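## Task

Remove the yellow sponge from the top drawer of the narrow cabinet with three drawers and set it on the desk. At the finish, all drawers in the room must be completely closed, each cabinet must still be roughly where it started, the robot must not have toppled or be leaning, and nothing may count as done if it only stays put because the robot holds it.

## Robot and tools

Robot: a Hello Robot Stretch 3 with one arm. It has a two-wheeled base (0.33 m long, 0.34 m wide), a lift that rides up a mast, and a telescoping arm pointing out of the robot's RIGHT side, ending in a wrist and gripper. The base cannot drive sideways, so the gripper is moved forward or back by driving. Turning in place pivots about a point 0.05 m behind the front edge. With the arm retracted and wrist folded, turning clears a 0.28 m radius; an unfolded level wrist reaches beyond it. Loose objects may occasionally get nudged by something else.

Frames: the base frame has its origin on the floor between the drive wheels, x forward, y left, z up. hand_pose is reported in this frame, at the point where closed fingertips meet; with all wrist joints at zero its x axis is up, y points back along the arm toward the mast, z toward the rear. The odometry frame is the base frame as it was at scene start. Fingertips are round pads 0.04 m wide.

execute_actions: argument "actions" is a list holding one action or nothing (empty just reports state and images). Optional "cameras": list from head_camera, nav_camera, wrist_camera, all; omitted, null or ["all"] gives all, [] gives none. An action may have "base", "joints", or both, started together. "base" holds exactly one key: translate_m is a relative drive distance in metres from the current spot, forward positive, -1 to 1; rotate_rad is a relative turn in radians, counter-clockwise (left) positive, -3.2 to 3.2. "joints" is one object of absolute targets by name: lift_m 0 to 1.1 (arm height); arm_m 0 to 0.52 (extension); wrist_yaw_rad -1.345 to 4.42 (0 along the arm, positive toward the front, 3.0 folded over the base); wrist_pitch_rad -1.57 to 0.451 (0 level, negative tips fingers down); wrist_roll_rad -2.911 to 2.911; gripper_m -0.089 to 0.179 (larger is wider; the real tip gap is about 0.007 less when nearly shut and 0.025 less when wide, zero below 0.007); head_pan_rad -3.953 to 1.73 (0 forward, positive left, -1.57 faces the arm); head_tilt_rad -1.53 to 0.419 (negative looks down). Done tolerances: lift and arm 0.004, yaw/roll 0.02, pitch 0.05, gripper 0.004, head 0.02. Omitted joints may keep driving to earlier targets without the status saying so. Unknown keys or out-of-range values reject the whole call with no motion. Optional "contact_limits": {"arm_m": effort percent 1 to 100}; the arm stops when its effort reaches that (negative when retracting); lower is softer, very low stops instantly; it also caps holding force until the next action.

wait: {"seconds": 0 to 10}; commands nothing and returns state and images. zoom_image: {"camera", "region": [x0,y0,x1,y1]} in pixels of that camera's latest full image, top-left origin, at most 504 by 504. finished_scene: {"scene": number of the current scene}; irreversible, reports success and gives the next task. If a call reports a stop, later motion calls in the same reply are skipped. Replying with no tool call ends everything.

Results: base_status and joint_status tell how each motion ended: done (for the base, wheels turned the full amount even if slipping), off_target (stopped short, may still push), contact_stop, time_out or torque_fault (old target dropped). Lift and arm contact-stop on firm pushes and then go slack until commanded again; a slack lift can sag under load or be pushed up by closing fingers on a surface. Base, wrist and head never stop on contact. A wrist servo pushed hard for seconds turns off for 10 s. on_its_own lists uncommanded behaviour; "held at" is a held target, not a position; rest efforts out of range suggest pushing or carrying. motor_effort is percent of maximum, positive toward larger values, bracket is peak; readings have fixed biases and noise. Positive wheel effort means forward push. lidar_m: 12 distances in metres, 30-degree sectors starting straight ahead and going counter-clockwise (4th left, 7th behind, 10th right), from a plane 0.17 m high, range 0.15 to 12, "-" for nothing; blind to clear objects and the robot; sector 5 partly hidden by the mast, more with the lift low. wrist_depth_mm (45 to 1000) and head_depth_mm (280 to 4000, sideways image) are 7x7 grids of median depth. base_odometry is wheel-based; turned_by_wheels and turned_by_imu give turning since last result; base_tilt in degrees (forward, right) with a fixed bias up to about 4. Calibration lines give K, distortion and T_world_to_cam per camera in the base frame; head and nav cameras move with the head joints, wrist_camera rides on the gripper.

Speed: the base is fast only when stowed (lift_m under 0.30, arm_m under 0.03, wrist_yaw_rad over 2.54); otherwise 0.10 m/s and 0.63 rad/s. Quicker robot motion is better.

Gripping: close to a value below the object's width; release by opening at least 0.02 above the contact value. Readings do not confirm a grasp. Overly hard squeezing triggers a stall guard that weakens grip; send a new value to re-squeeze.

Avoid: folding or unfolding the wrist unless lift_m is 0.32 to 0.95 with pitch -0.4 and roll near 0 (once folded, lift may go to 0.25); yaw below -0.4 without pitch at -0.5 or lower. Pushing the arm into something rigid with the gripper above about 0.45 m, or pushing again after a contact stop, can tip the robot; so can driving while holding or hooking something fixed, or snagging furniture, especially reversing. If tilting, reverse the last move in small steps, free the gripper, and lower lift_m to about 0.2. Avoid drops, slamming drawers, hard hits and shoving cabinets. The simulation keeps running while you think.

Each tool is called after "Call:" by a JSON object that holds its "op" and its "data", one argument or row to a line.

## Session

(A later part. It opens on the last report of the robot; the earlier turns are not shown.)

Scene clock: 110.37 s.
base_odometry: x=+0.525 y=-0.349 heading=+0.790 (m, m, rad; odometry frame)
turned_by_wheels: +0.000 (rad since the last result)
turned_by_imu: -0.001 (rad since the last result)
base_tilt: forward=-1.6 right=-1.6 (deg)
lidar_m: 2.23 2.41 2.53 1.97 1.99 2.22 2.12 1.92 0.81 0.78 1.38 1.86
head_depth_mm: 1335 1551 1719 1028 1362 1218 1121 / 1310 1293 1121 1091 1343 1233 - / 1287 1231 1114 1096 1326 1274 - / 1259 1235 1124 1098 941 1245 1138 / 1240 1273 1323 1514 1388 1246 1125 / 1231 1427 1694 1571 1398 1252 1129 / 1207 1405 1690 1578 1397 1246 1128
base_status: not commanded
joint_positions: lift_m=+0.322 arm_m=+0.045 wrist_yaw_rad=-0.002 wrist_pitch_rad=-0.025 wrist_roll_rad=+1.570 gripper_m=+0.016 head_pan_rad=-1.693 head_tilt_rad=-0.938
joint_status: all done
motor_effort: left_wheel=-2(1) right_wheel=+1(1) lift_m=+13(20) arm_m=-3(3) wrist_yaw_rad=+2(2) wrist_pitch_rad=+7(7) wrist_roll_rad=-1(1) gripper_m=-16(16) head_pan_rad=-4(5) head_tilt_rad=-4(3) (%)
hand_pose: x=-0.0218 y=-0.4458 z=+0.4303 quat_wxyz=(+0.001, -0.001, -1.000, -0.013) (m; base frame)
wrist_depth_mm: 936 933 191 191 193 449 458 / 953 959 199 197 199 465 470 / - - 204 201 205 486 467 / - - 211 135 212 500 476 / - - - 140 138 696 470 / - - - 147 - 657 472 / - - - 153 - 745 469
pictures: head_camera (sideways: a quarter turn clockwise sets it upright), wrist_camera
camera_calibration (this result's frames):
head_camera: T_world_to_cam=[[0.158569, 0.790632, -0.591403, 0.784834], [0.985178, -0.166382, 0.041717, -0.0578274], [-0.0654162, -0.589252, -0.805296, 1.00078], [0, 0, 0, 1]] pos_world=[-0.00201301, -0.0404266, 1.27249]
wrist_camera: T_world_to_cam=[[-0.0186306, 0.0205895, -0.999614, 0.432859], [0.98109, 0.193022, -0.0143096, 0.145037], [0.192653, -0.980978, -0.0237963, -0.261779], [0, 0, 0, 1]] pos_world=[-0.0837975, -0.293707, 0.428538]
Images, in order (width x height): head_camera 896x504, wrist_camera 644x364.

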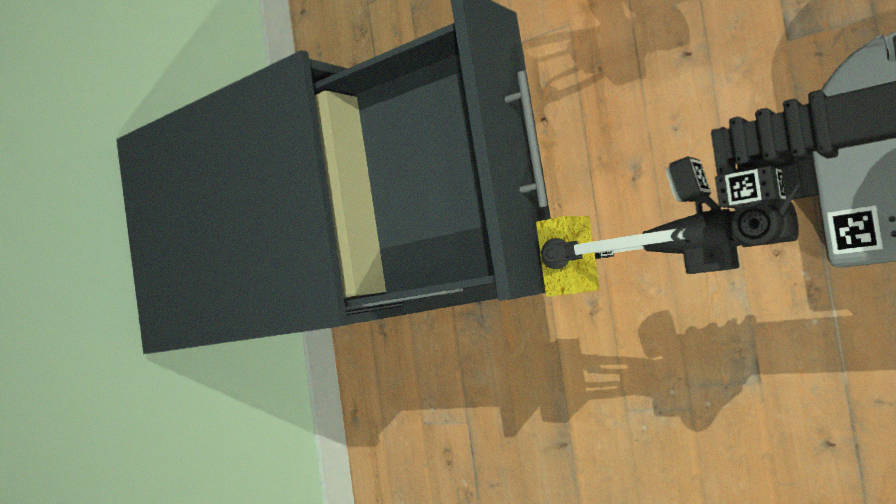

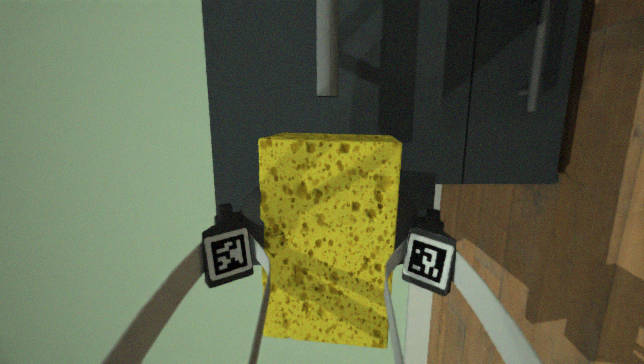

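Call:
{"op": "execute_actions", "data": {
  "actions": [
    {"joints": {"arm_m": 0.345}, "contact_limits": {"arm_m": 18}}
  ],
  "cameras": ["wrist_camera"]
}}

Call:
{"op": "execute_actions", "data": {
  "actions": [
    {"joints": {"arm_m": 0.375}, "contact_limits": {"arm_m": 13}}
  ],
  "cameras": ["head_camera", "wrist_camera"]
}}

Scene clock: 114.60 s.
base_odometry: x=+0.525 y=-0.349 heading=+0.790 (m, m, rad; odometry frame)
turned_by_wheels: +0.000 (rad since the last result)
turned_by_imu: -0.001 (rad since the last result)
base_tilt: forward=-1.6 right=-1.6 (deg)
lidar_m: 2.23 2.42 2.53 1.98 1.98 2.22 2.12 1.92 0.81 0.78 1.38 1.87
head_depth_mm: 1325 1566 1709 1529 1360 1227 1120 / 1310 1248 1119 1417 1365 1237 - / 1290 1230 1093 1280 1354 1236 1148 / 1268 1233 1077 1234 1349 1235 1135 / 1249 1271 1125 1544 1390 1236 1121 / 1231 1427 1690 1567 1382 1246 1125 / 1208 1409 1677 1570 1398 1243 1125
base_status: not commanded
joint_positions: lift_m=+0.322 arm_m=+0.345 wrist_yaw_rad=+0.001 wrist_pitch_rad=-0.025 wrist_roll_rad=+1.570 gripper_m=+0.016 head_pan_rad=-1.693 head_tilt_rad=-0.938
joint_status: all done
motor_effort: left_wheel=-1(2) right_wheel=+1(3) lift_m=+13(13) arm_m=+3(9) wrist_yaw_rad=-1(2) wrist_pitch_rad=+7(9) wrist_roll_rad=+0(1) gripper_m=-16(16) head_pan_rad=-4(3) head_tilt_rad=-4(4) (%)
contact_limits: arm_m 18 (drawing in: default 23, maximum 38; extending or still: default 32, maximum 52)
hand_pose: x=-0.0211 y=-0.7452 z=+0.4303 quat_wxyz=(+0.001, +0.000, -1.000, -0.013) (m; base frame)
wrist_depth_mm: 657 665 179 178 181 182 181 / 697 685 185 185 187 187 185 / 722 704 189 188 192 194 195 / 736 737 196 136 198 200 200 / 772 768 201 141 138 207 209 / 789 798 809 147 828 578 430 / 825 843 842 153 837 746 472
pictures: wrist_camera
camera_calibration (this result's frames):
wrist_camera: T_world_to_cam=[[-0.0186779, 0.0206024, -0.999613, 0.439019], [0.980573, 0.195633, -0.01429, 0.204088], [0.195263, -0.980461, -0.0238562, -0.555157], [0, 0, 0, 1]] pos_world=[-0.0835219, -0.593281, 0.428522]
Images, in order (width x height): wrist_camera 644x364.

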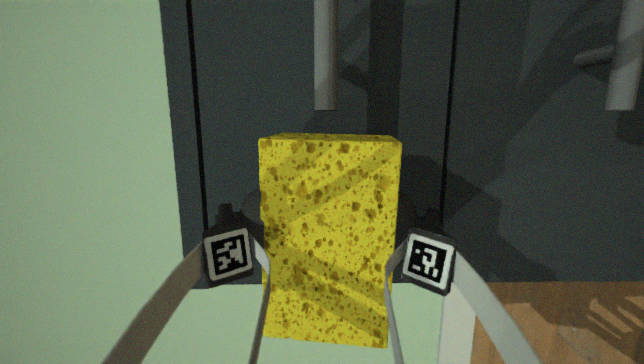

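Scene clock: 115.97 s.
base_odometry: x=+0.525 y=-0.349 heading=+0.790 (m, m, rad; odometry frame)
turned_by_wheels: +0.000 (rad since the last result)
turned_by_imu: +0.000 (rad since the last result)
base_tilt: forward=-1.6 right=-1.5 (deg)
lidar_m: 2.22 2.42 2.54 1.98 1.99 2.21 2.12 1.91 0.82 0.78 1.37 1.87
head_depth_mm: 1326 1578 1725 1523 1362 1221 1126 / 1304 1291 1109 1415 1369 1237 - / 1282 1231 1093 1287 1362 1228 1148 / 1261 1234 1082 1233 1357 1238 1139 / 1246 1269 1129 1517 1375 1238 1125 / 1233 1433 1701 1568 1388 1238 1130 / 1208 1403 1685 1575 1392 1246 1134
base_status: not commanded
joint_positions: lift_m=+0.322 arm_m=+0.368 wrist_yaw_rad=+0.003 wrist_pitch_rad=-0.035 wrist_roll_rad=+1.570 gripper_m=+0.016 head_pan_rad=-1.693 head_tilt_rad=-0.939
joint_status: arm_m contact_stop (moved +0.023 of +0.030)
on_its_own: arm_m is slack since a contact_stop, until your next command for it (your +0.375 is given up)
motor_effort: left_wheel=-1(2) right_wheel=-1(3) lift_m=+14(14) arm_m=+0(14) wrist_yaw_rad=-5(5) wrist_pitch_rad=+10(11) wrist_roll_rad=+0(1) gripper_m=-16(16) head_pan_rad=-4(4) head_tilt_rad=-4(4) (%)
contact_limits: arm_m 13 (drawing in: default 23, maximum 38; extending or still: default 32, maximum 52)
hand_pose: x=-0.0205 y=-0.7682 z=+0.4277 quat_wxyz=(+0.001, +0.002, -1.000, -0.018) (m; base frame)
wrist_depth_mm: 631 160 159 160 162 164 164 / 652 659 164 164 167 169 170 / 677 681 168 168 173 174 175 / 714 713 175 131 176 180 182 / 740 731 179 136 136 187 189 / 756 770 190 140 193 194 196 / 781 804 802 146 809 735 463
pictures: head_camera (sideways: a quarter turn clockwise sets it upright), wrist_camera
camera_calibration (this result's frames):
head_camera: T_world_to_cam=[[0.158621, 0.790978, -0.590926, 0.784213], [0.985173, -0.166418, 0.0416903, -0.0577926], [-0.0653649, -0.588778, -0.805648, 1.00123], [0, 0, 0, 1]] pos_world=[-0.00201136, -0.0404092, 1.27246]
wrist_camera: T_world_to_cam=[[-0.0187628, 0.0306854, -0.999353, 0.444529], [0.980086, 0.198192, -0.0123156, 0.209036], [0.197686, -0.979683, -0.033793, -0.572962], [0, 0, 0, 1]] pos_world=[-0.0832665, -0.61639, 0.427454]
Images, in order (width x height): head_camera 896x504, wrist_camera 644x364.

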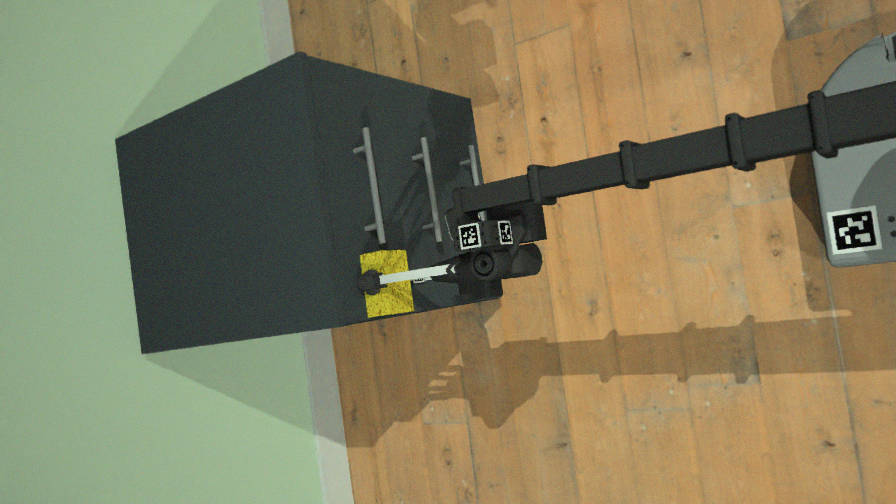

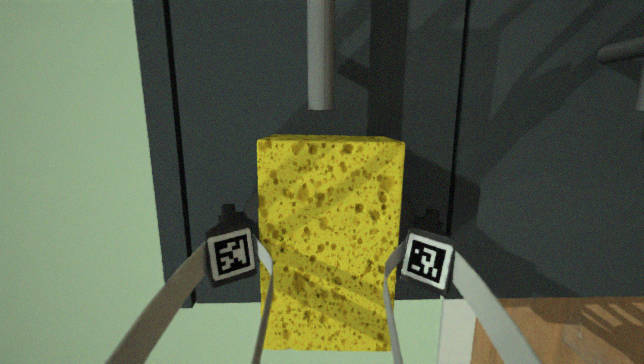

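Call:
{"op": "execute_actions", "data": {
  "actions": [
    {"joints": {"arm_m": 0.0, "wrist_roll_rad": 0.0, "wrist_pitch_rad": -0.4, "wrist_yaw_rad": 2.65, "lift_m": 0.29, "head_pan_rad": 0.0, "head_tilt_rad": -0.35}}
  ]
}}

Scene clock: 122.10 s.
base_odometry: x=+0.525 y=-0.349 heading=+0.790 (m, m, rad; odometry frame)
turned_by_wheels: +0.000 (rad since the last result)
turned_by_imu: -0.002 (rad since the last result)
base_tilt: forward=-1.6 right=-1.6 (deg)
lidar_m: 2.23 2.41 2.54 1.97 1.99 2.21 2.12 1.92 0.82 0.78 1.38 1.87
head_depth_mm: 2280 2422 2580 2743 2329 1800 1440 / 2279 2435 2588 2784 2358 1802 1456 / 2239 2437 2512 2776 2360 1800 1456 / 2262 2432 2486 2780 2369 1811 1467 / 2246 2431 2539 2762 2390 1830 1482 / 2269 2394 2508 2714 2389 1841 1487 / 2270 2427 2585 2767 2450 1840 1482
base_status: not commanded
joint_positions: lift_m=+0.290 arm_m=+0.003 wrist_yaw_rad=+2.647 wrist_pitch_rad=-0.415 wrist_roll_rad=+0.003 gripper_m=+0.016 head_pan_rad=-0.007 head_tilt_rad=-0.359
joint_status: all done
joint sent to its limit — the command would take arm_m past its lower limit, so that joint was sent only as far as its limit.
motor_effort: left_wheel=-1(1) right_wheel=+2(3) lift_m=+14(14) arm_m=-3(4) wrist_yaw_rad=+4(7) wrist_pitch_rad=+5(10) wrist_roll_rad=-2(6) gripper_m=-15(16) head_pan_rad=+3(45) head_tilt_rad=+4(26) (%)
hand_pose: x=+0.0853 y=+0.0498 z=+0.3036 quat_wxyz=(+0.311, +0.707, -0.028, +0.634) (m; base frame)
wrist_depth_mm: - - - - - - - / - - - - - - - / 869 875 869 855 847 851 838 / 703 692 661 132 645 666 672 / - 561 553 136 137 544 547 / - 496 144 142 441 471 468 / - - - 147 399 407 406
pictures: head_camera (sideways: a quarter turn clockwise sets it upright), nav_camera (sideways: a quarter turn counterclockwise sets it upright), wrist_camera
camera_calibration (this result's frames):
head_camera: T_world_to_cam=[[-0.349031, 0.0634168, -0.934963, 1.2358], [0.0219501, 0.997987, 0.0594974, -0.075139], [0.936854, 0.000243882, -0.34972, 0.401999], [0, 0, 0, 1]] pos_world=[0.0563666, -0.00348065, 1.30048]
nav_camera: T_world_to_cam=[[0.305353, -0.0474531, 0.951056, -1.19216], [-0.0609834, -0.997682, -0.0301997, 0.0938046], [0.950284, -0.0487771, -0.307539, 0.355881], [0, 0, 0, 1]] pos_world=[0.0315623, 0.0543743, 1.24609]
wrist_camera: T_world_to_cam=[[0.885229, -0.464993, 0.0123178, -0.0622198], [-0.258133, -0.513105, -0.818591, 0.327522], [0.386959, 0.721461, -0.574245, 0.266513], [0, 0, 0, 1]] pos_world=[0.0364933, -0.0531574, 0.421916]
Images, in order (width x height): head_camera 896x504, nav_camera 672x504, wrist_camera 644x364.

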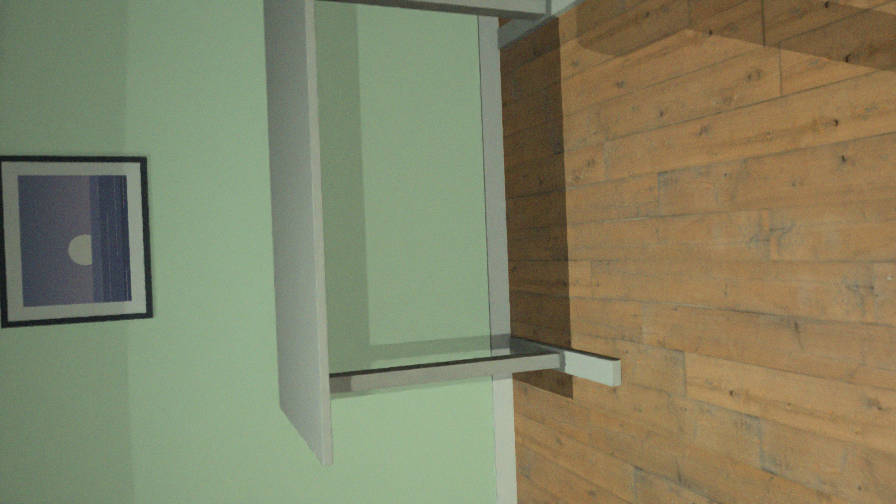

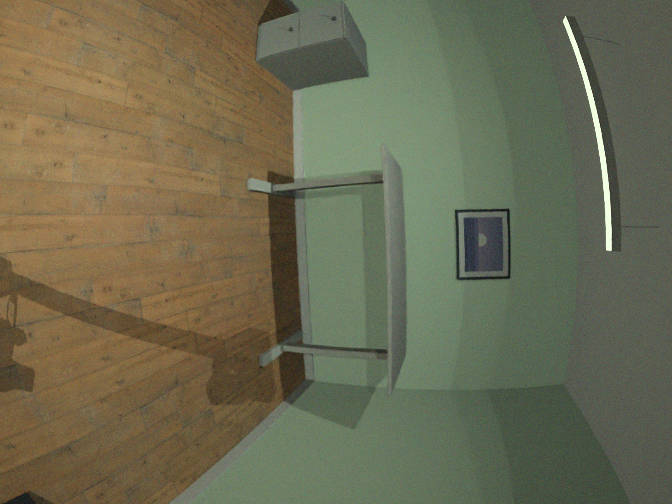

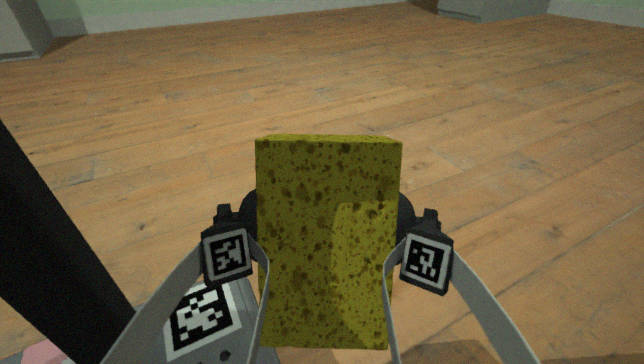

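Call:
{"op": "execute_actions", "data": {
  "actions": [
    {"base": {"translate_m": 1.0}, "joints": {"head_tilt_rad": -0.5}}
  ],
  "cameras": ["head_camera", "nav_camera"]
}}

Scene clock: 131.47 s.
base_odometry: x=+1.229 y=+0.362 heading=+0.790 (m, m, rad; odometry frame)
turned_by_wheels: +0.000 (rad since the last result)
turned_by_imu: -0.002 (rad since the last result)
base_tilt: forward=-1.6 right=-1.6 (deg)
lidar_m: 1.65 1.26 1.73 2.45 2.42 2.73 3.12 1.24 1.35 1.32 1.37 1.44
head_depth_mm: 1394 1477 994 1842 1941 1571 1314 / 1384 1483 1005 1837 1955 1587 1315 / 1395 1499 1018 1825 1941 1577 1327 / 1388 1489 1029 1811 1949 1580 1328 / 1383 1489 1041 1827 1943 1589 1333 / 1384 1488 1054 1831 1937 1557 1339 / 1389 1493 1064 1360 1882 1620 1343
base_status: done
joint_positions: lift_m=+0.290 arm_m=+0.003 wrist_yaw_rad=+2.648 wrist_pitch_rad=-0.417 wrist_roll_rad=+0.003 gripper_m=+0.016 head_pan_rad=-0.007 head_tilt_rad=-0.494
joint_status: all done
motor_effort: left_wheel=-2(3) right_wheel=+2(8) lift_m=+13(13) arm_m=-3(3) wrist_yaw_rad=+4(4) wrist_pitch_rad=+5(5) wrist_roll_rad=-2(2) gripper_m=-15(15) head_pan_rad=+4(4) head_tilt_rad=-2(12) (%)
hand_pose: x=+0.0852 y=+0.0496 z=+0.3033 quat_wxyz=(+0.311, +0.707, -0.027, +0.634) (m; base frame)
wrist_depth_mm: - - - - - - - / - - - - - - - / 877 873 857 864 854 847 827 / 698 679 651 132 638 663 661 / - 556 546 137 137 547 553 / - 486 144 142 444 468 467 / - - - 147 398 408 407
pictures: head_camera (sideways: a quarter turn clockwise sets it upright), nav_camera (sideways: a quarter turn counterclockwise sets it upright)
camera_calibration (this result's frames):
head_camera: T_world_to_cam=[[-0.47189, 0.0641867, -0.879318, 1.16394], [0.0295967, 0.997938, 0.0569622, -0.0718749], [0.88116, 0.000854968, -0.472817, 0.562524], [0, 0, 0, 1]] pos_world=[0.055707, -0.00346403, 1.29354]
nav_camera: T_world_to_cam=[[0.430778, -0.0482513, 0.901167, -1.12781], [-0.0643245, -0.997672, -0.0226699, 0.0840173], [0.900163, -0.0482014, -0.432879, 0.5193], [0, 0, 0, 1]] pos_world=[0.0237869, 0.0544343, 1.24305]
Images, in order (width x height): head_camera 896x504, nav_camera 672x504.

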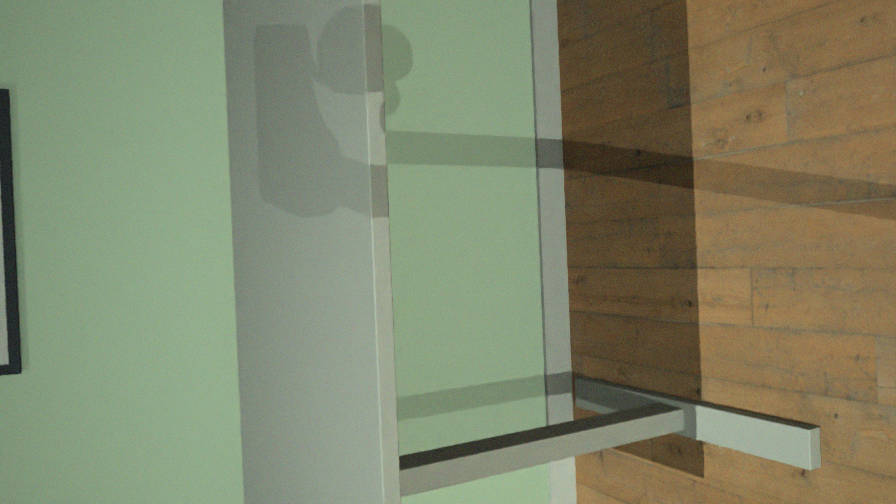

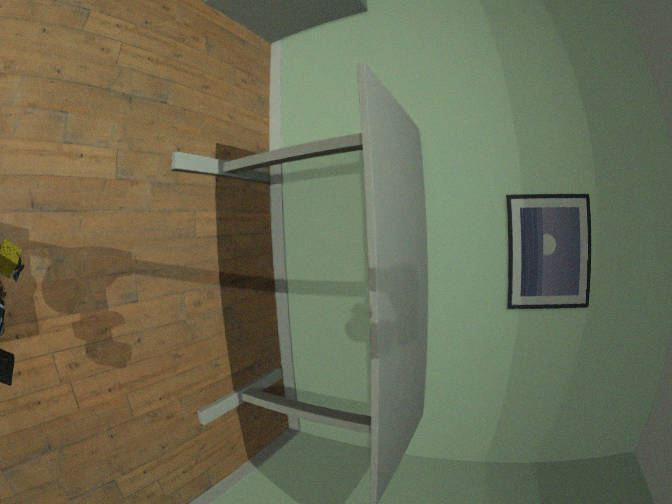

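Call:
{"op": "execute_actions", "data": {
  "actions": [
    {"base": {"translate_m": 0.47}, "joints": {"lift_m": 0.9, "wrist_yaw_rad": 1.5, "head_pan_rad": -0.6, "head_tilt_rad": -0.8}}
  ],
  "cameras": ["nav_camera"]
}}

Scene clock: 142.40 s.
base_odometry: x=+1.560 y=+0.696 heading=+0.790 (m, m, rad; odometry frame)
turned_by_wheels: +0.000 (rad since the last result)
turned_by_imu: -0.002 (rad since the last result)
base_tilt: forward=-1.6 right=-1.6 (deg)
lidar_m: 1.18 0.83 1.52 1.80 2.54 2.73 3.58 1.63 1.37 1.32 1.07 1.11
head_depth_mm: 928 682 1804 1741 1463 - - / 937 689 1230 1564 1511 1274 1128 / 947 692 585 1706 384 398 1144 / 958 699 554 1748 1448 1256 1159 / 963 706 558 1671 1496 1305 1167 / 979 713 561 501 1505 1316 1172 / 989 719 565 477 1509 1319 1167
base_status: done
joint_positions: lift_m=+0.900 arm_m=+0.003 wrist_yaw_rad=+1.503 wrist_pitch_rad=-0.417 wrist_roll_rad=+0.002 gripper_m=+0.016 head_pan_rad=-0.593 head_tilt_rad=-0.790
joint_status: all done
motor_effort: left_wheel=-1(4) right_wheel=+1(7) lift_m=+22(24) arm_m=-3(4) wrist_yaw_rad=-5(7) wrist_pitch_rad=+5(5) wrist_roll_rad=-2(2) gripper_m=-15(16) head_pan_rad=-3(42) head_tilt_rad=-4(19) (%)
hand_pose: x=+0.2026 y=-0.1633 z=+0.9125 quat_wxyz=(+0.605, +0.580, -0.406, +0.364) (m; base frame)
wrist_depth_mm: 375 370 368 362 354 347 344 / 284 288 292 - - - 696 / 729 - - - - - - / - - - 132 - - - / - - - 136 137 - - / - - - 142 - - - / - - - 147 962 - -
pictures: nav_camera (sideways: a quarter turn counterclockwise sets it upright)
camera_calibration (this result's frames):
nav_camera: T_world_to_cam=[[0.534225, -0.414691, 0.736638, -0.913928], [-0.608885, -0.793243, -0.00498051, 0.0643042], [0.586398, -0.445867, -0.676269, 0.837866], [0, 0, 0, 1]] pos_world=[0.0360735, 0.0455886, 1.24018]
Images, in order (width x height): nav_camera 672x504.

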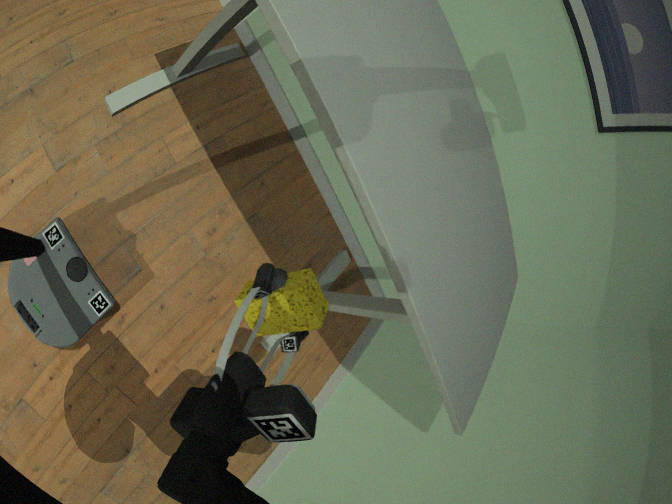

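Call:
{"op": "execute_actions", "data": {
  "actions": [
    {"base": {"rotate_rad": 1.57}, "joints": {"lift_m": 1.1, "wrist_pitch_rad": -0.6, "arm_m": 0.04, "head_pan_rad": -1.3, "head_tilt_rad": -0.6}}
  ],
  "cameras": ["nav_camera"]
}}

Call:
{"op": "execute_actions", "data": {
  "actions": [
    {"joints": {"arm_m": 0.40}}
  ]
}}

Scene clock: 147.07 s.
base_odometry: x=+1.560 y=+0.696 heading=+2.360 (m, m, rad; odometry frame)
turned_by_wheels: +1.570 (rad since the last result)
turned_by_imu: +1.575 (rad since the last result)
base_tilt: forward=-1.6 right=-1.6 (deg)
lidar_m: 1.74 2.53 2.73 3.58 1.76 1.37 1.32 1.08 1.10 1.18 0.83 1.52
head_depth_mm: 967 1025 757 - - 1403 1227 / 989 1047 781 - - 1403 1237 / 1014 1074 846 - - 1442 1237 / 1036 1111 - 581 - 1447 1240 / 1058 1146 - 564 - 1363 1260 / 1089 1161 720 589 291 1348 1224 / 1110 1240 795 591 - - 1264
base_status: done
joint_positions: lift_m=+1.099 arm_m=+0.040 wrist_yaw_rad=+1.502 wrist_pitch_rad=-0.613 wrist_roll_rad=+0.002 gripper_m=+0.016 head_pan_rad=-1.293 head_tilt_rad=-0.606
joint_status: all done
motor_effort: left_wheel=-2(7) right_wheel=+2(7) lift_m=+23(23) arm_m=+3(3) wrist_yaw_rad=-4(3) wrist_pitch_rad=+4(3) wrist_roll_rad=-2(2) gripper_m=-16(15) head_pan_rad=-4(42) head_tilt_rad=+2(14) (%)
hand_pose: x=+0.1738 y=-0.1982 z=+1.0709 quat_wxyz=(+0.638, +0.616, -0.347, +0.303) (m; base frame)
wrist_depth_mm: - - - - - - - / - - - - - 466 467 / - - - - - 390 389 / - - - 132 - 344 333 / - - - 136 137 308 292 / - - - 142 - 881 258 / - - - 147 - - 237
pictures: nav_camera (sideways: a quarter turn counterclockwise sets it upright)
camera_calibration (this result's frames):
nav_camera: T_world_to_cam=[[0.101475, -0.520812, 0.847619, -1.05596], [-0.976156, -0.21647, -0.016145, 0.081082], [0.191892, -0.82577, -0.53036, 0.65046], [0, 0, 0, 1]] pos_world=[0.061484, 0.00472395, 1.24134]
Images, in order (width x height): nav_camera 672x504.

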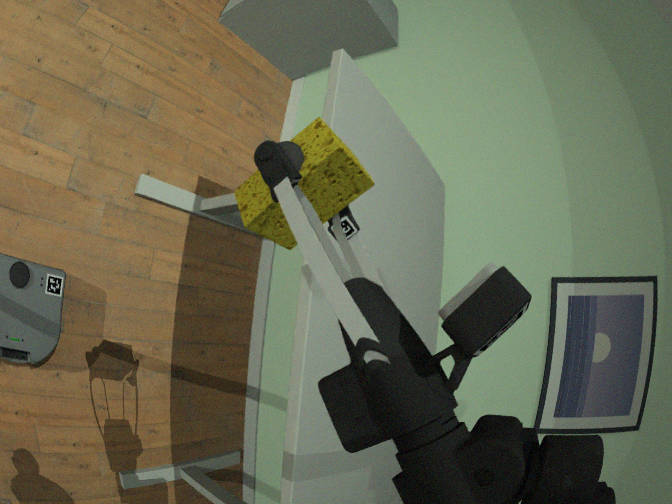

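Scene clock: 150.93 s.
base_odometry: x=+1.560 y=+0.696 heading=+2.360 (m, m, rad; odometry frame)
turned_by_wheels: +0.000 (rad since the last result)
turned_by_imu: -0.001 (rad since the last result)
base_tilt: forward=-1.6 right=-1.6 (deg)
lidar_m: 1.74 2.54 2.72 3.59 1.76 1.37 1.31 1.08 1.11 1.18 0.83 1.52
head_depth_mm: 952 928 753 568 481 1428 1233 / 967 1017 760 571 487 1435 1242 / 1008 1076 731 574 504 1435 1237 / 1037 1087 673 581 1618 1452 1234 / 1059 1128 747 583 1150 1353 1248 / 1082 1157 786 589 1164 1467 1221 / 1114 1237 799 591 1738 1467 1253
base_status: not commanded
joint_positions: lift_m=+1.099 arm_m=+0.400 wrist_yaw_rad=+1.501 wrist_pitch_rad=-0.613 wrist_roll_rad=+0.002 gripper_m=+0.016 head_pan_rad=-1.293 head_tilt_rad=-0.606
joint_status: all done
motor_effort: left_wheel=-1(2) right_wheel=+3(2) lift_m=+23(23) arm_m=+3(2) wrist_yaw_rad=-1(2) wrist_pitch_rad=+4(4) wrist_roll_rad=-2(2) gripper_m=-16(15) head_pan_rad=-3(4) head_tilt_rad=+2(3) (%)
hand_pose: x=+0.1738 y=-0.5585 z=+1.0709 quat_wxyz=(+0.639, +0.616, -0.348, +0.303) (m; base frame)
wrist_depth_mm: - - - - - 944 621 / - - 479 475 470 468 461 / - - 398 392 394 389 388 / - - 329 132 324 338 331 / - - 294 137 137 292 291 / - 275 256 142 249 259 258 / - 237 235 148 229 232 231
pictures: head_camera (sideways: a quarter turn clockwise sets it upright), nav_camera (sideways: a quarter turn counterclockwise sets it upright), wrist_camera
camera_calibration (this result's frames):
head_camera: T_world_to_cam=[[-0.0968267, 0.562083, -0.821393, 1.08612], [0.967819, 0.245766, 0.0540914, -0.0738525], [0.232274, -0.789722, -0.567792, 0.690054], [0, 0, 0, 1]] pos_world=[0.0163595, -0.0473896, 1.28793]
nav_camera: T_world_to_cam=[[0.101316, -0.520731, 0.847687, -1.05605], [-0.976209, -0.216231, -0.0161527, 0.0810923], [0.191707, -0.825883, -0.53025, 0.650318], [0, 0, 0, 1]] pos_world=[0.0614873, 0.00470275, 1.24134]
wrist_camera: T_world_to_cam=[[-0.056894, -0.998326, 0.0103674, -0.564824], [-0.723345, 0.0340611, -0.689646, 0.91474], [0.688139, -0.0467359, -0.724072, 0.790842], [0, 0, 0, 1]] pos_world=[0.0853285, -0.558075, 1.20933]
Images, in order (width x height): head_camera 896x504, nav_camera 672x504, wrist_camera 644x364.

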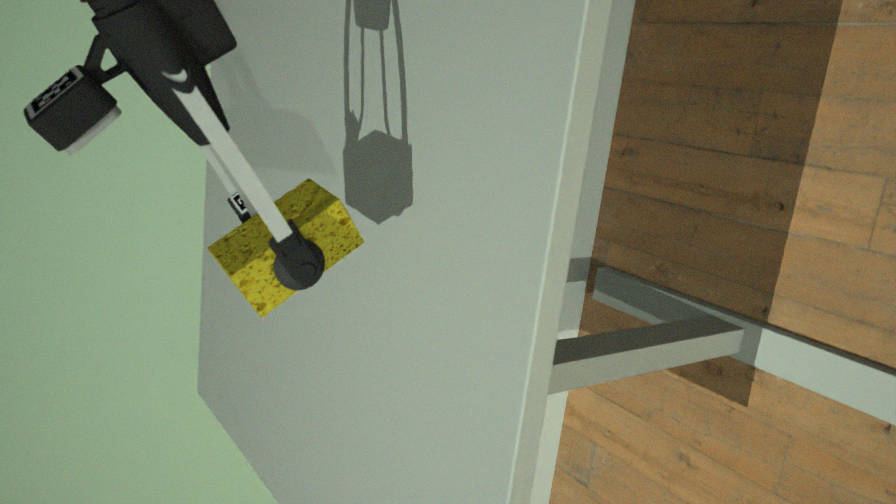

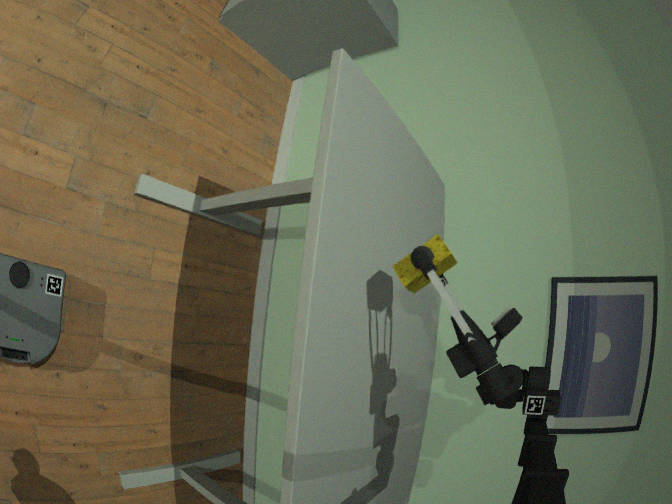

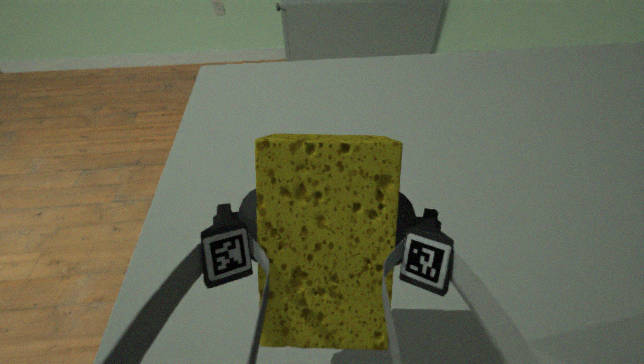

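Call:
{"op": "execute_actions", "data": {
  "actions": [
    {"joints": {"wrist_pitch_rad": -1.22, "head_pan_rad": -1.5}}
  ],
  "cameras": ["head_camera", "wrist_camera"]
}}

Scene clock: 155.73 s.
base_odometry: x=+1.560 y=+0.696 heading=+2.360 (m, m, rad; odometry frame)
turned_by_wheels: +0.000 (rad since the last result)
turned_by_imu: -0.001 (rad since the last result)
base_tilt: forward=-1.5 right=-1.6 (deg)
lidar_m: 1.74 2.54 2.72 3.58 1.76 1.37 1.31 1.08 1.10 1.18 0.83 1.52
head_depth_mm: 991 1045 752 566 498 1439 1231 / - 939 761 572 501 1439 1232 / 995 1074 734 553 503 1465 1233 / 1002 1062 775 557 507 1458 1244 / 1000 1078 785 584 509 1452 1246 / 1010 1085 786 588 512 1438 1256 / 1018 1095 795 591 516 1369 1255
base_status: not commanded
joint_positions: lift_m=+1.099 arm_m=+0.400 wrist_yaw_rad=+1.501 wrist_pitch_rad=-1.220 wrist_roll_rad=+0.002 gripper_m=+0.016 head_pan_rad=-1.493 head_tilt_rad=-0.606
joint_status: all done
motor_effort: left_wheel=-2(2) right_wheel=+2(2) lift_m=+22(22) arm_m=+3(4) wrist_yaw_rad=-1(2) wrist_pitch_rad=+0(3) wrist_roll_rad=-2(2) gripper_m=-14(15) head_pan_rad=-5(25) head_tilt_rad=+2(2) (%)
hand_pose: x=+0.0438 y=-0.5494 z=+0.9892 quat_wxyz=(+0.700, +0.691, -0.148, +0.098) (m; base frame)
wrist_depth_mm: - 218 217 214 213 213 210 / - 213 212 210 209 207 207 / - 209 208 207 206 204 203 / - 205 204 131 200 201 200 / - 202 201 136 137 197 195 / - 199 196 142 193 193 191 / - 194 193 147 190 190 189
pictures: head_camera (sideways: a quarter turn clockwise sets it upright), wrist_camera
camera_calibration (this result's frames):
head_camera: T_world_to_cam=[[0.0165194, 0.570123, -0.821393, 1.08543], [0.997331, 0.0490332, 0.0540914, -0.0740325], [0.0711143, -0.820095, -0.567792, 0.691037], [0, 0, 0, 1]] pos_world=[0.00676166, -0.0484829, 1.28793]
wrist_camera: T_world_to_cam=[[-0.0537305, -0.998555, 0.00137483, -0.553746], [-0.986741, 0.0528836, -0.153445, 0.25547], [0.153151, -0.00960129, -0.988156, 1.1266], [0, 0, 0, 1]] pos_world=[0.04979, -0.555639, 1.15322]
Images, in order (width x height): head_camera 896x504, wrist_camera 644x364.

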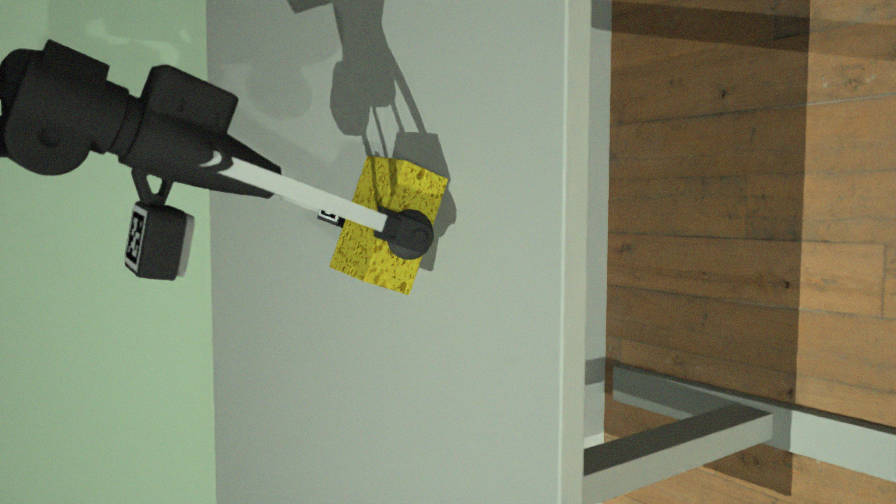

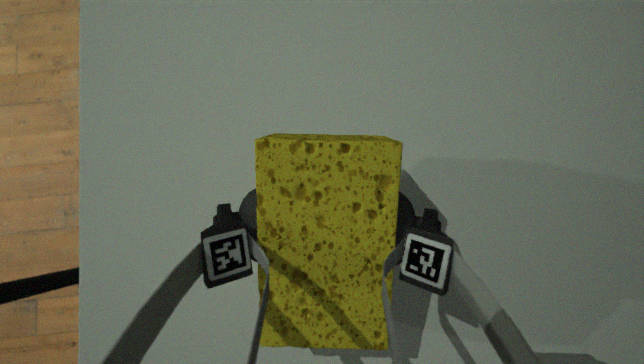

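Call:
{"op": "execute_actions", "data": {
  "actions": [
    {"joints": {"wrist_pitch_rad": -1.53}}
  ],
  "cameras": ["head_camera", "wrist_camera"]
}}

Scene clock: 157.37 s.
base_odometry: x=+1.560 y=+0.696 heading=+2.360 (m, m, rad; odometry frame)
turned_by_wheels: +0.000 (rad since the last result)
turned_by_imu: +0.000 (rad since the last result)
base_tilt: forward=-1.6 right=-1.6 (deg)
lidar_m: 1.74 2.53 2.72 3.58 1.77 1.37 1.32 1.07 1.10 1.18 0.83 1.52
head_depth_mm: 991 1046 753 567 498 1439 1233 / - - 757 537 501 1441 1235 / 1008 1028 767 553 505 1457 1240 / 998 1057 773 580 507 1461 1235 / 1002 1081 785 584 509 1449 1243 / 1010 1080 788 589 513 1436 1249 / 1014 1088 795 592 516 1378 1246
base_status: not commanded
joint_positions: lift_m=+1.099 arm_m=+0.400 wrist_yaw_rad=+1.501 wrist_pitch_rad=-1.524 wrist_roll_rad=+0.002 gripper_m=+0.016 head_pan_rad=-1.493 head_tilt_rad=-0.606
joint_status: all done
motor_effort: left_wheel=-2(2) right_wheel=+2(2) lift_m=+22(22) arm_m=+3(3) wrist_yaw_rad=-2(1) wrist_pitch_rad=-2(2) wrist_roll_rad=-2(2) gripper_m=-15(15) head_pan_rad=-3(3) head_tilt_rad=+2(2) (%)
hand_pose: x=-0.0333 y=-0.5441 z=+0.9810 quat_wxyz=(+0.707, +0.706, -0.042, -0.009) (m; base frame)
wrist_depth_mm: 177 174 174 172 171 171 170 / - 180 179 177 176 176 175 / - 185 183 181 181 181 179 / - 191 189 132 187 188 185 / - 198 194 136 137 193 192 / - 205 204 142 202 199 198 / - 214 211 148 208 207 204
pictures: head_camera (sideways: a quarter turn clockwise sets it upright), wrist_camera
camera_calibration (this result's frames):
head_camera: T_world_to_cam=[[0.0165251, 0.570123, -0.821393, 1.08543], [0.997332, 0.0490232, 0.0540914, -0.0740325], [0.0711061, -0.820096, -0.567792, 0.691037], [0, 0, 0, 1]] pos_world=[0.00676118, -0.0484829, 1.28793]
wrist_camera: T_world_to_cam=[[-0.0542882, -0.998519, -0.0034127, -0.547812], [-0.987471, 0.0531797, 0.148569, -0.118319], [-0.148168, 0.0114355, -0.988896, 1.13253], [0, 0, 0, 1]] pos_world=[0.0212276, -0.55366, 1.13566]
Images, in order (width x height): head_camera 896x504, wrist_camera 644x364.

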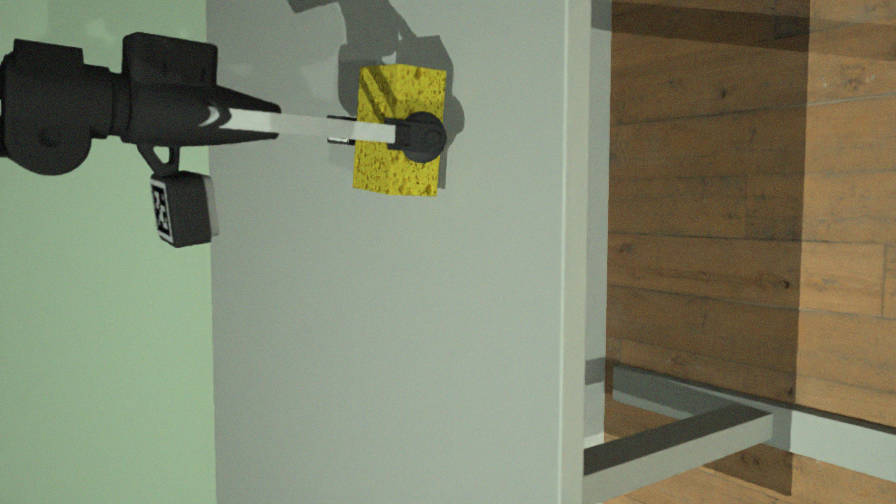

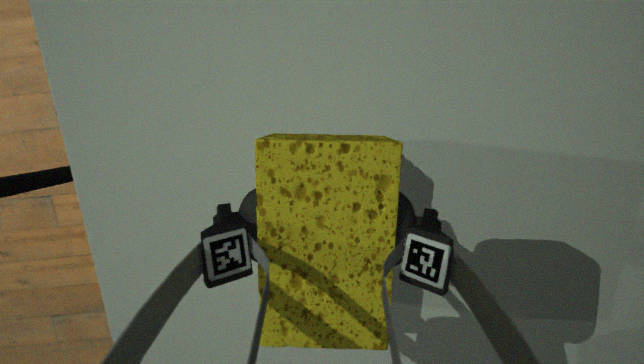

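Call:
{"op": "execute_actions", "data": {
  "actions": [
    {"joints": {"lift_m": 1.09}}
  ],
  "cameras": []
}}

Call:
{"op": "execute_actions", "data": {
  "actions": [
    {"joints": {"gripper_m": 0.13}}
  ],
  "cameras": ["head_camera", "wrist_camera"]
}}

Scene clock: 159.13 s.
base_odometry: x=+1.560 y=+0.696 heading=+2.360 (m, m, rad; odometry frame)
turned_by_wheels: +0.000 (rad since the last result)
turned_by_imu: +0.000 (rad since the last result)
base_tilt: forward=-1.6 right=-1.5 (deg)
lidar_m: 1.74 2.53 2.73 3.58 1.77 1.37 1.32 1.08 1.10 1.18 0.83 1.52
head_depth_mm: 985 1047 752 567 496 1434 1232 / - - 759 544 501 1444 1232 / 995 1054 768 553 502 1438 1245 / 1000 1064 773 578 508 1452 1245 / 1007 1079 782 584 509 1465 1250 / 1016 1091 789 588 512 1427 1252 / 1019 1084 798 593 514 1370 1252
base_status: not commanded
joint_positions: lift_m=+1.090 arm_m=+0.400 wrist_yaw_rad=+1.501 wrist_pitch_rad=-1.524 wrist_roll_rad=+0.002 gripper_m=+0.016 head_pan_rad=-1.493 head_tilt_rad=-0.606
joint_status: all done
motor_effort: left_wheel=-3(2) right_wheel=+2(2) lift_m=+13(20) arm_m=+3(4) wrist_yaw_rad=-1(2) wrist_pitch_rad=-2(2) wrist_roll_rad=-2(2) gripper_m=-16(16) head_pan_rad=-3(4) head_tilt_rad=+2(1) (%)
hand_pose: x=-0.0334 y=-0.5441 z=+0.9719 quat_wxyz=(+0.707, +0.706, -0.042, -0.009) (m; base frame)
wrist_depth_mm: 168 166 165 164 163 162 161 / 174 171 171 169 168 167 166 / - 176 175 172 172 172 172 / - 182 181 132 177 178 176 / - 188 185 137 137 184 182 / - 195 195 142 192 189 189 / - 202 200 148 197 196 196
pictures: none
No camera images: the call's "cameras" was empty. Leave "cameras" out to get every camera's image.

Scene clock: 160.77 s.
base_odometry: x=+1.560 y=+0.696 heading=+2.360 (m, m, rad; odometry frame)
turned_by_wheels: +0.000 (rad since the last result)
turned_by_imu: +0.000 (rad since the last result)
base_tilt: forward=-1.6 right=-1.4 (deg)
lidar_m: 1.73 2.54 2.72 3.58 1.76 1.37 1.32 1.07 1.10 1.18 0.83 1.52
head_depth_mm: 984 1046 754 568 498 1431 1231 / - - 755 542 500 1445 1234 / 1000 1052 767 556 505 1446 1236 / 1005 1064 775 580 507 1451 1245 / 1004 1081 780 585 510 1462 1249 / 1007 1089 788 588 513 1424 1250 / 1013 1086 797 593 516 1378 1254
base_status: not commanded
joint_positions: lift_m=+1.090 arm_m=+0.400 wrist_yaw_rad=+1.501 wrist_pitch_rad=-1.524 wrist_roll_rad=+0.002 gripper_m=+0.130 head_pan_rad=-1.493 head_tilt_rad=-0.606
joint_status: all done
motor_effort: left_wheel=-2(3) right_wheel=+3(1) lift_m=+13(13) arm_m=+3(3) wrist_yaw_rad=-2(2) wrist_pitch_rad=-2(1) wrist_roll_rad=-2(2) gripper_m=+1(81) head_pan_rad=-4(4) head_tilt_rad=+3(2) (%)
hand_pose: x=-0.0334 y=-0.5441 z=+0.9719 quat_wxyz=(+0.707, +0.706, -0.042, -0.009) (m; base frame)
wrist_depth_mm: 168 166 165 164 163 162 161 / 173 171 169 169 168 167 166 / - 177 175 172 172 172 171 / - 182 180 135 178 178 176 / - 188 186 139 184 182 183 / - 197 193 144 189 192 189 / - 203 201 149 197 197 195
pictures: head_camera (sideways: a quarter turn clockwise sets it upright), wrist_camera
camera_calibration (this result's frames):
head_camera: T_world_to_cam=[[0.0165307, 0.570123, -0.821393, 1.08543], [0.997332, 0.0490135, 0.0540914, -0.0740325], [0.0710981, -0.820096, -0.567792, 0.691037], [0, 0, 0, 1]] pos_world=[0.0067607, -0.0484829, 1.28793]
wrist_camera: T_world_to_cam=[[-0.054289, -0.998519, -0.00341724, -0.54784], [-0.987427, 0.0531765, 0.148862, -0.117329], [-0.148459, 0.0114558, -0.988852, 1.12349], [0, 0, 0, 1]] pos_world=[0.0211974, -0.55366, 1.12656]
Images, in order (width x height): head_camera 896x504, wrist_camera 644x364.

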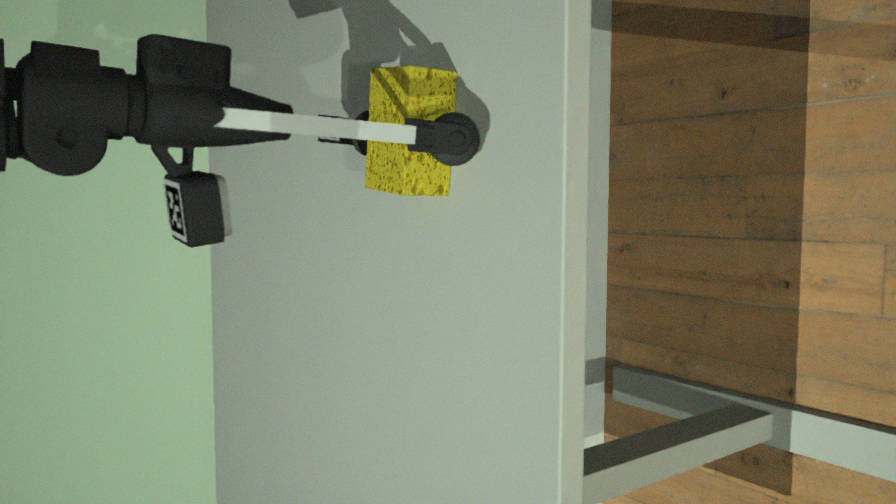

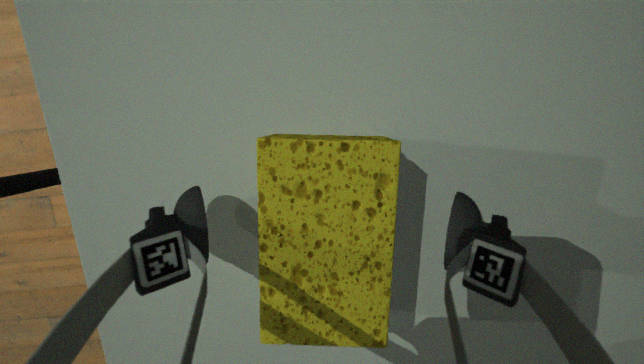

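Call:
{"op": "execute_actions", "data": {
  "actions": [
    {"joints": {"lift_m": 1.1, "wrist_pitch_rad": -0.5, "head_pan_rad": -0.3, "head_tilt_rad": -0.5}}
  ],
  "cameras": ["head_camera", "nav_camera"]
}}

Scene clock: 163.07 s.
base_odometry: x=+1.560 y=+0.696 heading=+2.360 (m, m, rad; odometry frame)
turned_by_wheels: +0.000 (rad since the last result)
turned_by_imu: -0.001 (rad since the last result)
base_tilt: forward=-1.6 right=-1.7 (deg)
lidar_m: 1.74 2.53 2.73 3.59 1.77 1.37 1.32 1.08 1.10 1.18 0.83 1.52
head_depth_mm: 1755 1876 1741 1831 1911 1547 1300 / 2082 2255 1690 1803 1923 1553 1309 / 2275 2477 1637 1743 1891 1575 1308 / 2187 2389 1751 1811 1880 1567 1309 / 2133 2346 2551 2557 1950 1576 1315 / 2076 2265 2468 2583 1969 1591 1332 / 2032 2173 2352 2510 1982 1588 1331
base_status: not commanded
joint_positions: lift_m=+1.099 arm_m=+0.400 wrist_yaw_rad=+1.501 wrist_pitch_rad=-0.521 wrist_roll_rad=+0.002 gripper_m=+0.130 head_pan_rad=-0.307 head_tilt_rad=-0.507
joint_status: all done
motor_effort: left_wheel=-1(2) right_wheel=+2(2) lift_m=+23(24) arm_m=+3(4) wrist_yaw_rad=-1(2) wrist_pitch_rad=+6(7) wrist_roll_rad=-2(2) gripper_m=+0(1) head_pan_rad=+4(46) head_tilt_rad=+3(11) (%)
hand_pose: x=+0.1884 y=-0.5595 z=+1.0897 quat_wxyz=(+0.624, +0.599, -0.376, +0.332) (m; base frame)
wrist_depth_mm: - - - - - 923 644 / - - - - - 867 601 / - - 465 462 460 453 450 / - - 387 382 378 377 377 / - - 326 324 327 331 319 / - 277 282 283 282 270 279 / - 254 251 251 250 247 247
pictures: head_camera (sideways: a quarter turn clockwise sets it upright), nav_camera (sideways: a quarter turn counterclockwise sets it upright)
camera_calibration (this result's frames):
head_camera: T_world_to_cam=[[-0.442564, 0.204313, -0.873151, 1.15572], [0.32415, 0.944307, 0.0566651, -0.0732839], [0.8361, -0.257954, -0.484144, 0.577538], [0, 0, 0, 1]] pos_world=[0.052356, -0.0179484, 1.29289]
nav_camera: T_world_to_cam=[[0.408277, -0.177016, 0.895531, -1.12032], [-0.35682, -0.933916, -0.0219276, 0.0848348], [0.840232, -0.310591, -0.444459, 0.534735], [0, 0, 0, 1]] pos_world=[0.0383715, 0.046997, 1.24281]
Images, in order (width x height): head_camera 896x504, nav_camera 672x504.

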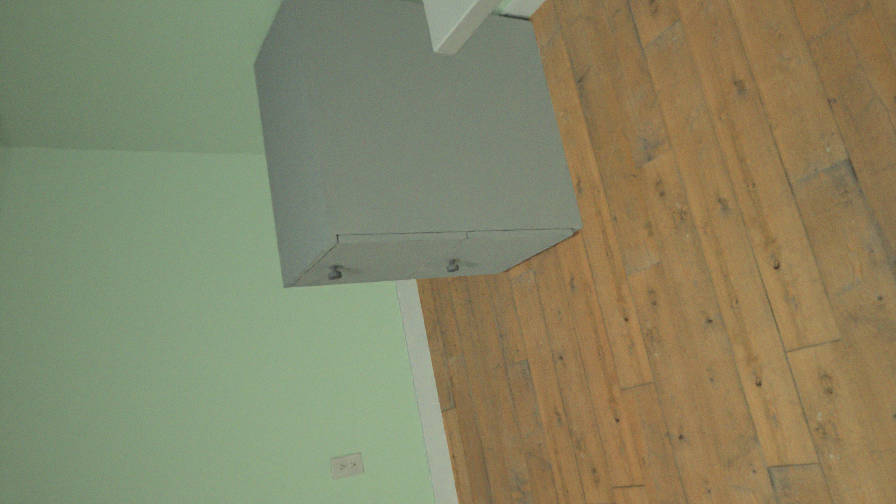

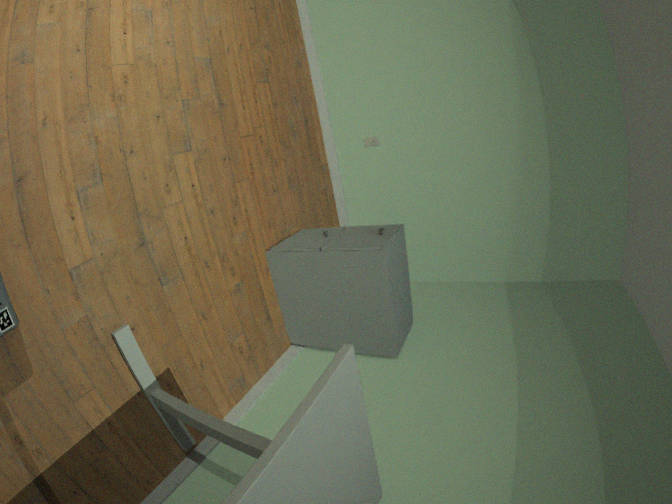

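Call:
{"op": "zoom_image", "data": {
  "camera": "head_camera",
  "region": [260, 200, 600, 310]
}}

Region (260, 200, 600, 310) of head_camera's 896x504 image, scaled by 1.482, with more detail than that image has; it fills the top 163 rows of this view, and the rest is white.

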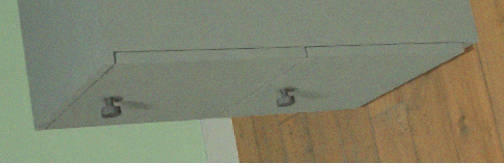

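Call:
{"op": "finished_scene", "data": {
  "scene": 1
}}

The scene is finished: the task was done.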